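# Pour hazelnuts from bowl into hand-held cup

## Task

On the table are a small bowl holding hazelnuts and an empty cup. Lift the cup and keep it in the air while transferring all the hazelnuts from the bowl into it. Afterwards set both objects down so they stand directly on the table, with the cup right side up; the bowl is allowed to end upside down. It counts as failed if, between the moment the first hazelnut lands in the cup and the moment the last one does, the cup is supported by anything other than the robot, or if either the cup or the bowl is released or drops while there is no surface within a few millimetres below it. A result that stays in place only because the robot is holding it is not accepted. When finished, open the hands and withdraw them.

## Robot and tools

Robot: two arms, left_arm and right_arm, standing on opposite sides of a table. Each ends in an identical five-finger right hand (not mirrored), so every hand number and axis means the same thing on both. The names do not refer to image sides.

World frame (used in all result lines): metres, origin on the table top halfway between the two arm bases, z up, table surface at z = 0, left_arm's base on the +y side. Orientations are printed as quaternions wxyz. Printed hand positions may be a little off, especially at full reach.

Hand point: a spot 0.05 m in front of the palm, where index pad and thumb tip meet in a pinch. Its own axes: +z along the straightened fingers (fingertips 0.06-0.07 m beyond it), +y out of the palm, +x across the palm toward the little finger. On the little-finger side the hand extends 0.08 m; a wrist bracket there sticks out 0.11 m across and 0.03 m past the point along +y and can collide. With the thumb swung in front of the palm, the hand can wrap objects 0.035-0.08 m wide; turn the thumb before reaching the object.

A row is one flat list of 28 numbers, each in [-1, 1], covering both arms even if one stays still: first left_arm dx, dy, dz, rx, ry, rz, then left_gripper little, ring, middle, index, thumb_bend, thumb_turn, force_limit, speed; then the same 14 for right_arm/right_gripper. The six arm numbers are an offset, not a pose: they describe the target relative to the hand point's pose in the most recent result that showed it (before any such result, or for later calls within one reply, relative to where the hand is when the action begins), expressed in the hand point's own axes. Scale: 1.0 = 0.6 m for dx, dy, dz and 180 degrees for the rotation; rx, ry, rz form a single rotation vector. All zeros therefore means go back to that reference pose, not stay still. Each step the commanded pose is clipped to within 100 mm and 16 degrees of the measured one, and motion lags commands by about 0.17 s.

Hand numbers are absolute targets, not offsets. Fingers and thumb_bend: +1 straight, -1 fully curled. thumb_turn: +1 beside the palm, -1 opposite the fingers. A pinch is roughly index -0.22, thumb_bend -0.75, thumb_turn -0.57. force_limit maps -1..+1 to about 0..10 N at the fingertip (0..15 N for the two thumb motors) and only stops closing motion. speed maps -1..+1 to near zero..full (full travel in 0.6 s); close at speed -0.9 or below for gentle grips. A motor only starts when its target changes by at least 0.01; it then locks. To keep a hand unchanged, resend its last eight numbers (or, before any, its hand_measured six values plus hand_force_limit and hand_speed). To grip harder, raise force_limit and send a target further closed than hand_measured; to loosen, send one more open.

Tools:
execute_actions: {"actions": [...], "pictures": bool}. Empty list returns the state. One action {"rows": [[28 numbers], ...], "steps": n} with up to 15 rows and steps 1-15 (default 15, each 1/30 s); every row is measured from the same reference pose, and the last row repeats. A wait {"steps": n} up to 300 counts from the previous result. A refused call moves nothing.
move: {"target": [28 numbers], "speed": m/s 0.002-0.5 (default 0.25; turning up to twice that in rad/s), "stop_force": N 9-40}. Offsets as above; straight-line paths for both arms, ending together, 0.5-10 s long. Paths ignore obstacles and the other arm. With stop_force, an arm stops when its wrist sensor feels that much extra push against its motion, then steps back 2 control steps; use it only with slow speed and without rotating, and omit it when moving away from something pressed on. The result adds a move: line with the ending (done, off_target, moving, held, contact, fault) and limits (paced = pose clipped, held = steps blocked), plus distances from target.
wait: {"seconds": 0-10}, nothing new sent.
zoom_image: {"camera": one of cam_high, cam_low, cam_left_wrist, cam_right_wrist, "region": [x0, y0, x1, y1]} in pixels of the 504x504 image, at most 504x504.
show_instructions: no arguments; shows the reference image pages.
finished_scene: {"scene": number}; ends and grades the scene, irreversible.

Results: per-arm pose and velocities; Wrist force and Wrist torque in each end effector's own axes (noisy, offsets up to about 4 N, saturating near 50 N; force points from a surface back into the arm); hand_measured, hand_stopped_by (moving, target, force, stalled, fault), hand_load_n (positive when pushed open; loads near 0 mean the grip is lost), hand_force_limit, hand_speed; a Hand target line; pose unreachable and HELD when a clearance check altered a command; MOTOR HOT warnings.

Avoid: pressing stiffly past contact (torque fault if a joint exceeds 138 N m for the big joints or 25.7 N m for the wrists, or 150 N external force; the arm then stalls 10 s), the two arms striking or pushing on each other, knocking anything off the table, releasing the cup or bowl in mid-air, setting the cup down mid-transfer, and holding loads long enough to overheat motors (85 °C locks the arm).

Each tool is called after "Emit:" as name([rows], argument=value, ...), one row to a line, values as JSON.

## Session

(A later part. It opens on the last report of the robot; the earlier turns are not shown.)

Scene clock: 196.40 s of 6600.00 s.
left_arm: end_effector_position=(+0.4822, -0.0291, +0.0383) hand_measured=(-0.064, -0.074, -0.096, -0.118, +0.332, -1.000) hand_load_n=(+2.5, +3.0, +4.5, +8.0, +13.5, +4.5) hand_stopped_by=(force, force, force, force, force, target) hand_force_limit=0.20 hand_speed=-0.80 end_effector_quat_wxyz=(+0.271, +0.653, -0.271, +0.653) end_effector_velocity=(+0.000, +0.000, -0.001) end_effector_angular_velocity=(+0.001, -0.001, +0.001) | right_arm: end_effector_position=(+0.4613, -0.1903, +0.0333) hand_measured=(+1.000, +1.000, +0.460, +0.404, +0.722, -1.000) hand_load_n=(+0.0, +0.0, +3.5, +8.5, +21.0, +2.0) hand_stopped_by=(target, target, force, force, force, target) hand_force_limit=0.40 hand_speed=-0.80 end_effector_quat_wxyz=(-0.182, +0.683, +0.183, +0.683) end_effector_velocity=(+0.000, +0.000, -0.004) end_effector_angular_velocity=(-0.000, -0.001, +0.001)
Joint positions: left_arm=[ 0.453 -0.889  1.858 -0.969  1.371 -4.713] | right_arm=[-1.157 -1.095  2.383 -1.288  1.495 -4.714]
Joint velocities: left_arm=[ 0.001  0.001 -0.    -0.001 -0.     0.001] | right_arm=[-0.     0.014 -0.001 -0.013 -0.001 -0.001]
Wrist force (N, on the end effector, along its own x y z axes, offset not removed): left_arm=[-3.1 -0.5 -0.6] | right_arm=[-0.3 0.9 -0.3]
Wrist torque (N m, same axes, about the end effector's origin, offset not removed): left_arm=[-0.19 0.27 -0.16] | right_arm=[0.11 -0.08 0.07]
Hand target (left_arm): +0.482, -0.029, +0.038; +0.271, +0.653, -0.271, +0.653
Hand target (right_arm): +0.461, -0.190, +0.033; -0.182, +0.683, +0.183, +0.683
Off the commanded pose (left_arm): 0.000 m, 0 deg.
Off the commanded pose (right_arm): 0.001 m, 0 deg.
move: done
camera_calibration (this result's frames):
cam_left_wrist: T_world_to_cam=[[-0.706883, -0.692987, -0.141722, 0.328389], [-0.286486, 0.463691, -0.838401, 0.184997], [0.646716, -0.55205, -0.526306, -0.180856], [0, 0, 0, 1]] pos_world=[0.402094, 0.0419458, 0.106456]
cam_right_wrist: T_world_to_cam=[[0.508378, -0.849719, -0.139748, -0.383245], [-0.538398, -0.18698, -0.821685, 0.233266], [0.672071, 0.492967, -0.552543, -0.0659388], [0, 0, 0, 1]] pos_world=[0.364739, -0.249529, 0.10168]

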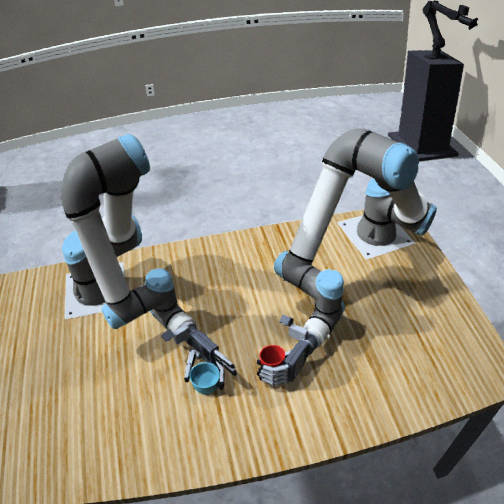

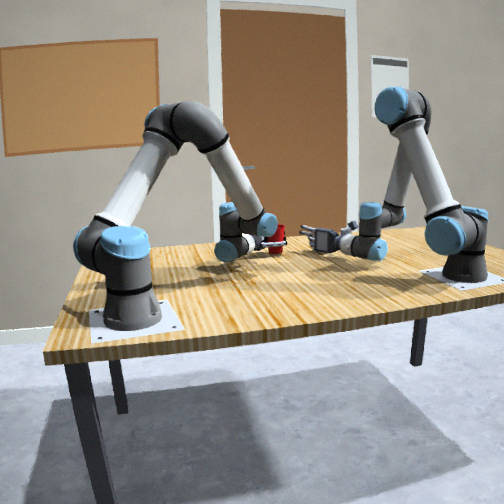

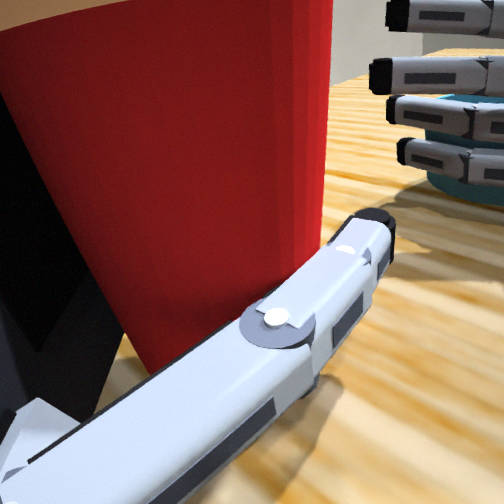

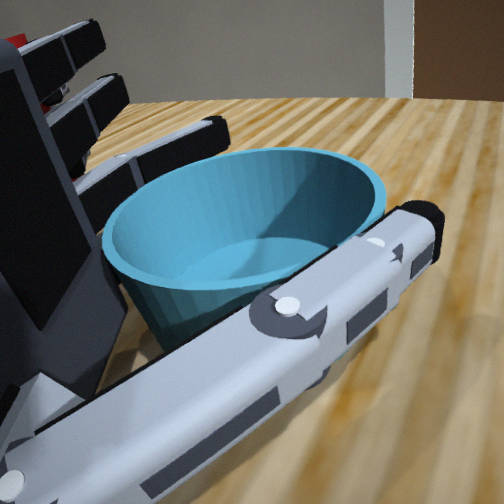

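Emit:
move(target=[-0.0135,0,0,0,0,0,-1,-1,-1,-1,-1,-1,0.2,-0.8, -0.014,0,0,0,0,0,1,1,-1,-1,-1,-1,0.4,-0.8], speed=0.01)

Emit:
move(target=[0,0,0,0,0,0,1,1,1,1,1,-1,0.2,-0.6, 0,0,0,0,0,0,1,1,1,1,1,-1,0.4,-0.6])

Emit:
move(target=[0.02,-0.02,-0.25,0,0,0,1,1,1,1,1,-1,0.2,-0.6, 0.1,-0.025,-0.13,0,0,0,1,1,1,1,1,-1,0.4,-0.6], speed=0.1)

Scene clock: 210.13 s of 6600.00 s.
left_arm: end_effector_position=(+0.4822, -0.0291, +0.0305) hand_measured=(-0.064, -0.074, -0.096, -0.118, +0.332, -1.000) hand_load_n=(+2.5, +3.0, +4.5, +8.0, +13.5, +4.5) hand_stopped_by=(force, force, force, force, force, target) hand_force_limit=0.20 hand_speed=-0.80 end_effector_quat_wxyz=(+0.271, +0.653, -0.271, +0.653) end_effector_velocity=(-0.001, -0.000, -0.003) end_effector_angular_velocity=(+0.001, +0.000, -0.001) | right_arm: end_effector_position=(+0.4613, -0.1903, +0.0252) hand_measured=(+1.000, +1.000, +0.460, +0.404, +0.722, -1.000) hand_load_n=(+0.0, +0.0, +3.5, +8.5, +21.0, +2.0) hand_stopped_by=(target, target, force, force, force, target) hand_force_limit=0.40 hand_speed=-0.80 end_effector_quat_wxyz=(-0.182, +0.683, +0.183, +0.683) end_effector_velocity=(+0.000, -0.001, -0.003) end_effector_angular_velocity=(-0.001, +0.001, -0.003)
Joint positions: left_arm=[ 0.453 -0.873  1.858 -0.985  1.371 -4.713] | right_arm=[-1.157 -1.068  2.383 -1.315  1.495 -4.714]
Joint velocities: left_arm=[-0.001  0.006  0.    -0.005 -0.     0.   ] | right_arm=[-0.001  0.009 -0.    -0.008  0.002 -0.   ]
Wrist force (N, on the end effector, along its own x y z axes, offset not removed): left_arm=[-2.5 -0.7 0.0] | right_arm=[-0.3 0.4 -1.5]
Wrist torque (N m, same axes, about the end effector's origin, offset not removed): left_arm=[-0.21 0.20 -0.12] | right_arm=[0.21 0.01 -0.01]
Hand target (left_arm): +0.482, -0.029, +0.030; +0.271, +0.653, -0.271, +0.653
Hand target (right_arm): +0.461, -0.190, +0.025; -0.182, +0.683, +0.183, +0.683
Off the commanded pose (left_arm): 0.000 m, 0 deg.
Off the commanded pose (right_arm): 0.000 m, 0 deg.
After step 90, 9.70 s passed at rest.
move: done
camera_calibration (this result's frames):
cam_left_wrist: T_world_to_cam=[[-0.706885, -0.692985, -0.141725, 0.32729], [-0.286493, 0.463703, -0.838392, 0.178425], [0.646711, -0.552043, -0.526321, -0.184952], [0, 0, 0, 1]] pos_world=[0.402085, 0.041969, 0.0986317]
cam_right_wrist: T_world_to_cam=[[0.508388, -0.849717, -0.139723, -0.384376], [-0.538403, -0.187016, -0.821673, 0.226613], [0.672059, 0.492956, -0.552567, -0.0704293], [0, 0, 0, 1]] pos_world=[0.364754, -0.249512, 0.0935784]

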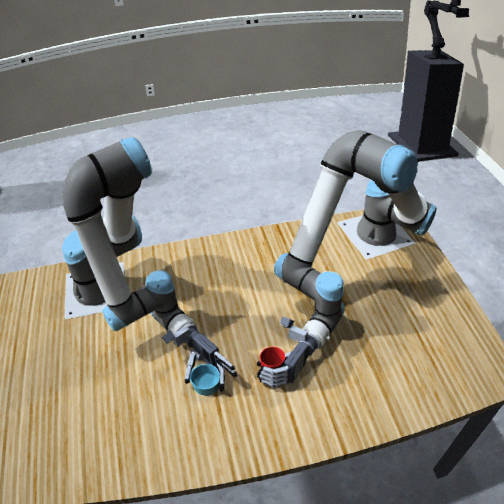

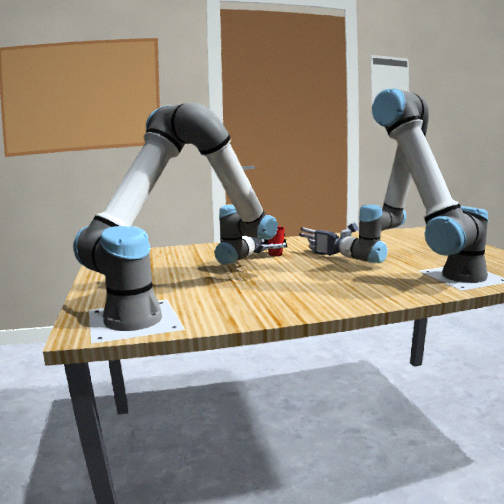

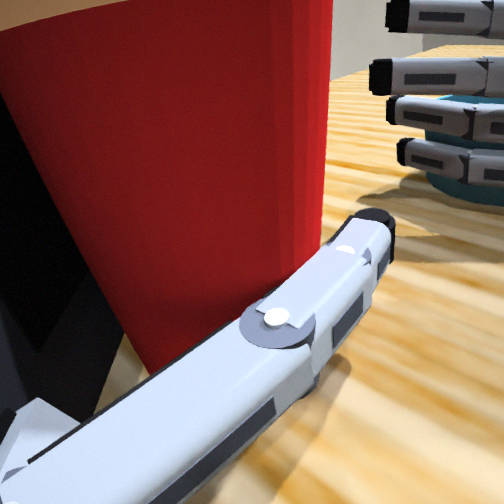

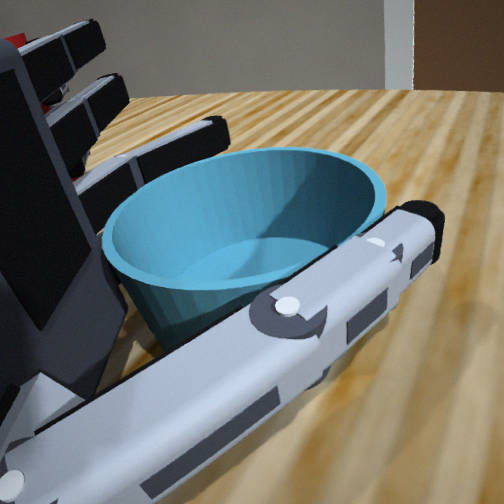

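Scene clock: 212.10 s of 6600.00 s.
left_arm: end_effector_position=(+0.4822, -0.0291, +0.0305) hand_measured=(+1.000, +1.000, +1.000, +1.000, +1.000, -1.000) hand_load_n=(+0.0, +0.0, +0.0, +0.0, +0.0, +0.0) hand_stopped_by=(target, target, target, target, target, target) hand_force_limit=0.20 hand_speed=-0.60 end_effector_quat_wxyz=(+0.271, +0.653, -0.271, +0.653) end_effector_velocity=(-0.000, -0.000, +0.000) end_effector_angular_velocity=(+0.000, -0.001, -0.001) | right_arm: end_effector_position=(+0.4613, -0.1903, +0.0252) hand_measured=(+1.000, +1.000, +1.000, +1.000, +1.000, -1.000) hand_load_n=(+0.0, +0.0, +0.0, +0.0, +0.0, +0.0) hand_stopped_by=(target, target, target, target, target, target) hand_force_limit=0.40 hand_speed=-0.60 end_effector_quat_wxyz=(-0.182, +0.683, +0.183, +0.683) end_effector_velocity=(-0.000, -0.000, -0.001) end_effector_angular_velocity=(-0.001, +0.001, -0.001)
Joint positions: left_arm=[ 0.453 -0.873  1.858 -0.985  1.371 -4.713] | right_arm=[-1.157 -1.068  2.383 -1.315  1.495 -4.714]
Joint velocities: left_arm=[-0.    -0.     0.     0.     0.     0.001] | right_arm=[0.    0.001 0.    0.    0.001 0.   ]
Wrist force (N, on the end effector, along its own x y z axes, offset not removed): left_arm=[-1.8 -1.3 -0.2] | right_arm=[2.2 0.7 -0.5]
Wrist torque (N m, same axes, about the end effector's origin, offset not removed): left_arm=[-0.36 0.17 -0.14] | right_arm=[0.07 -0.36 0.17]
Hand target (left_arm): +0.482, -0.029, +0.030; +0.271, +0.653, -0.271, +0.653
Hand target (right_arm): +0.461, -0.190, +0.025; -0.182, +0.683, +0.183, +0.683
Off the commanded pose (left_arm): 0.000 m, 0 deg.
Off the commanded pose (right_arm): 0.000 m, 0 deg.
move: done
camera_calibration (this result's frames):
cam_left_wrist: T_world_to_cam=[[-0.706886, -0.692984, -0.141725, 0.327291], [-0.286493, 0.463704, -0.838392, 0.178425], [0.646711, -0.552044, -0.52632, -0.184952], [0, 0, 0, 1]] pos_world=[0.402085, 0.0419696, 0.0986319]
cam_right_wrist: T_world_to_cam=[[0.508388, -0.849717, -0.139723, -0.384377], [-0.5384, -0.187014, -0.821676, 0.226614], [0.672062, 0.492957, -0.552564, -0.0704313], [0, 0, 0, 1]] pos_world=[0.364756, -0.249512, 0.0935794]

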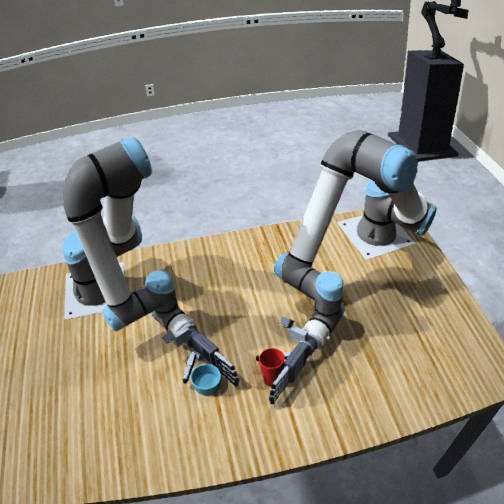

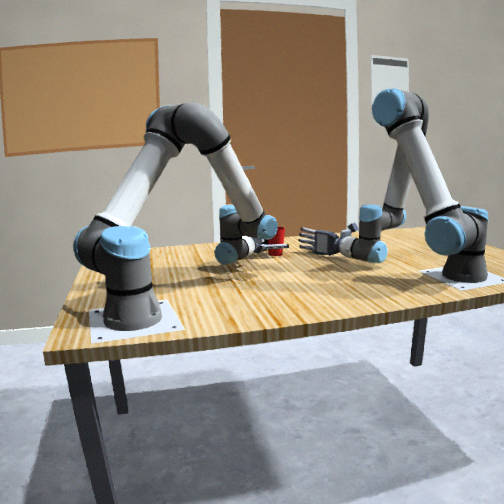

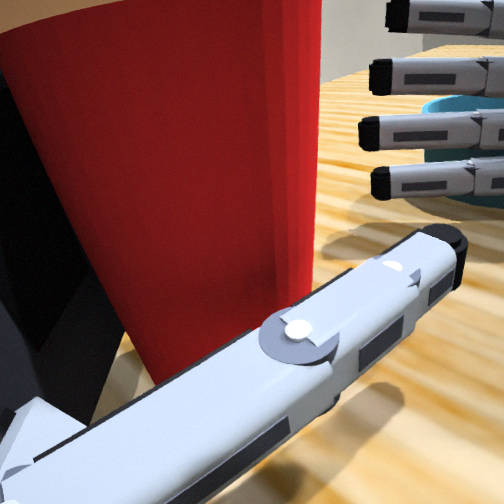

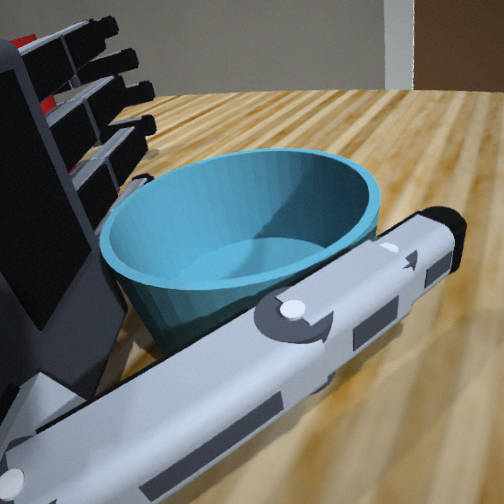

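Scene clock: 214.13 s of 6600.00 s.
left_arm: end_effector_position=(+0.3850, +0.0852, +0.0428) hand_measured=(+1.000, +1.000, +1.000, +1.000, +1.000, -1.000) hand_load_n=(+0.0, +0.0, +0.0, +0.0, +0.0, +0.0) hand_stopped_by=(target, target, target, target, target, target) hand_force_limit=0.20 hand_speed=-0.60 end_effector_quat_wxyz=(+0.271, +0.653, -0.271, +0.653) end_effector_velocity=(-0.002, +0.001, +0.001) end_effector_angular_velocity=(-0.001, -0.001, -0.002) | right_arm: end_effector_position=(+0.3863, -0.2164, +0.0848) hand_measured=(+1.000, +1.000, +1.000, +1.000, +1.000, -1.000) hand_load_n=(+0.0, +0.0, +0.0, +0.0, +0.0, +0.0) hand_stopped_by=(target, target, target, target, target, target) hand_force_limit=0.40 hand_speed=-0.60 end_effector_quat_wxyz=(-0.182, +0.683, +0.183, +0.683) end_effector_velocity=(-0.001, -0.000, +0.002) end_effector_angular_velocity=(+0.001, -0.000, -0.000)
Joint positions: left_arm=[ 0.399 -1.094  2.302 -1.207  1.317 -4.713] | right_arm=[-1.118 -1.371  2.559 -1.189  1.535 -4.714]
Joint velocities: left_arm=[-0.002 -0.006  0.008 -0.003 -0.001  0.001] | right_arm=[ 0.001 -0.008  0.002  0.005  0.001  0.001]
Wrist force (N, on the end effector, along its own x y z axes, offset not removed): left_arm=[-1.4 -0.6 1.1] | right_arm=[1.7 0.0 -0.2]
Wrist torque (N m, same axes, about the end effector's origin, offset not removed): left_arm=[-0.35 0.10 -0.12] | right_arm=[0.07 -0.28 0.14]
Hand target (left_arm): +0.385, +0.085, +0.043; +0.271, +0.653, -0.271, +0.653
Hand target (right_arm): +0.386, -0.216, +0.085; -0.182, +0.683, +0.183, +0.683
Off the commanded pose (left_arm): 0.001 m, 0 deg.
Off the commanded pose (right_arm): 0.000 m, 0 deg.
move: done
camera_calibration (this result's frames):
cam_left_wrist: T_world_to_cam=[[-0.706934, -0.692979, -0.141508, 0.339548], [-0.286638, 0.463612, -0.838393, 0.107994], [0.646593, -0.552127, -0.526377, -0.052408], [0, 0, 0, 1]] pos_world=[0.30488, 0.156296, 0.111004]
cam_right_wrist: T_world_to_cam=[[0.508401, -0.849732, -0.139584, -0.360106], [-0.53832, -0.1871, -0.821708, 0.230258], [0.672116, 0.492898, -0.55255, 0.025736], [0, 0, 0, 1]] pos_world=[0.289733, -0.275598, 0.15316]

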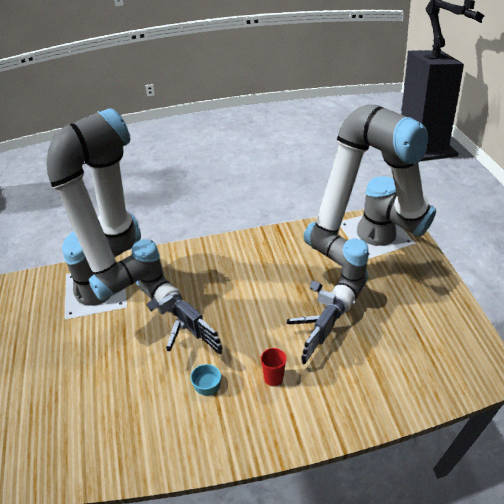

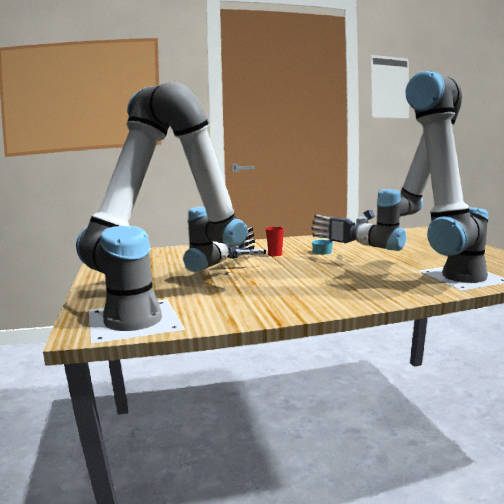

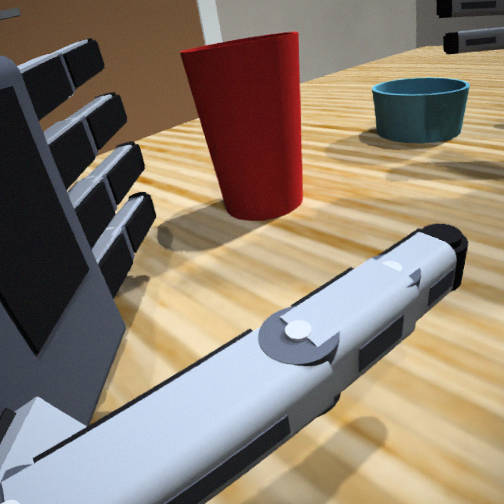

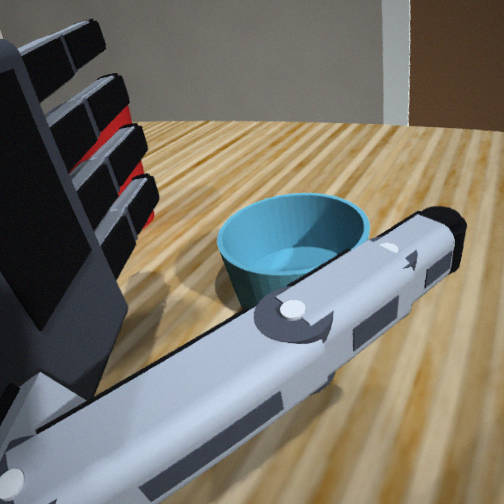

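Emit:
finished_scene(scene=2)

The scene is finished: the task was done.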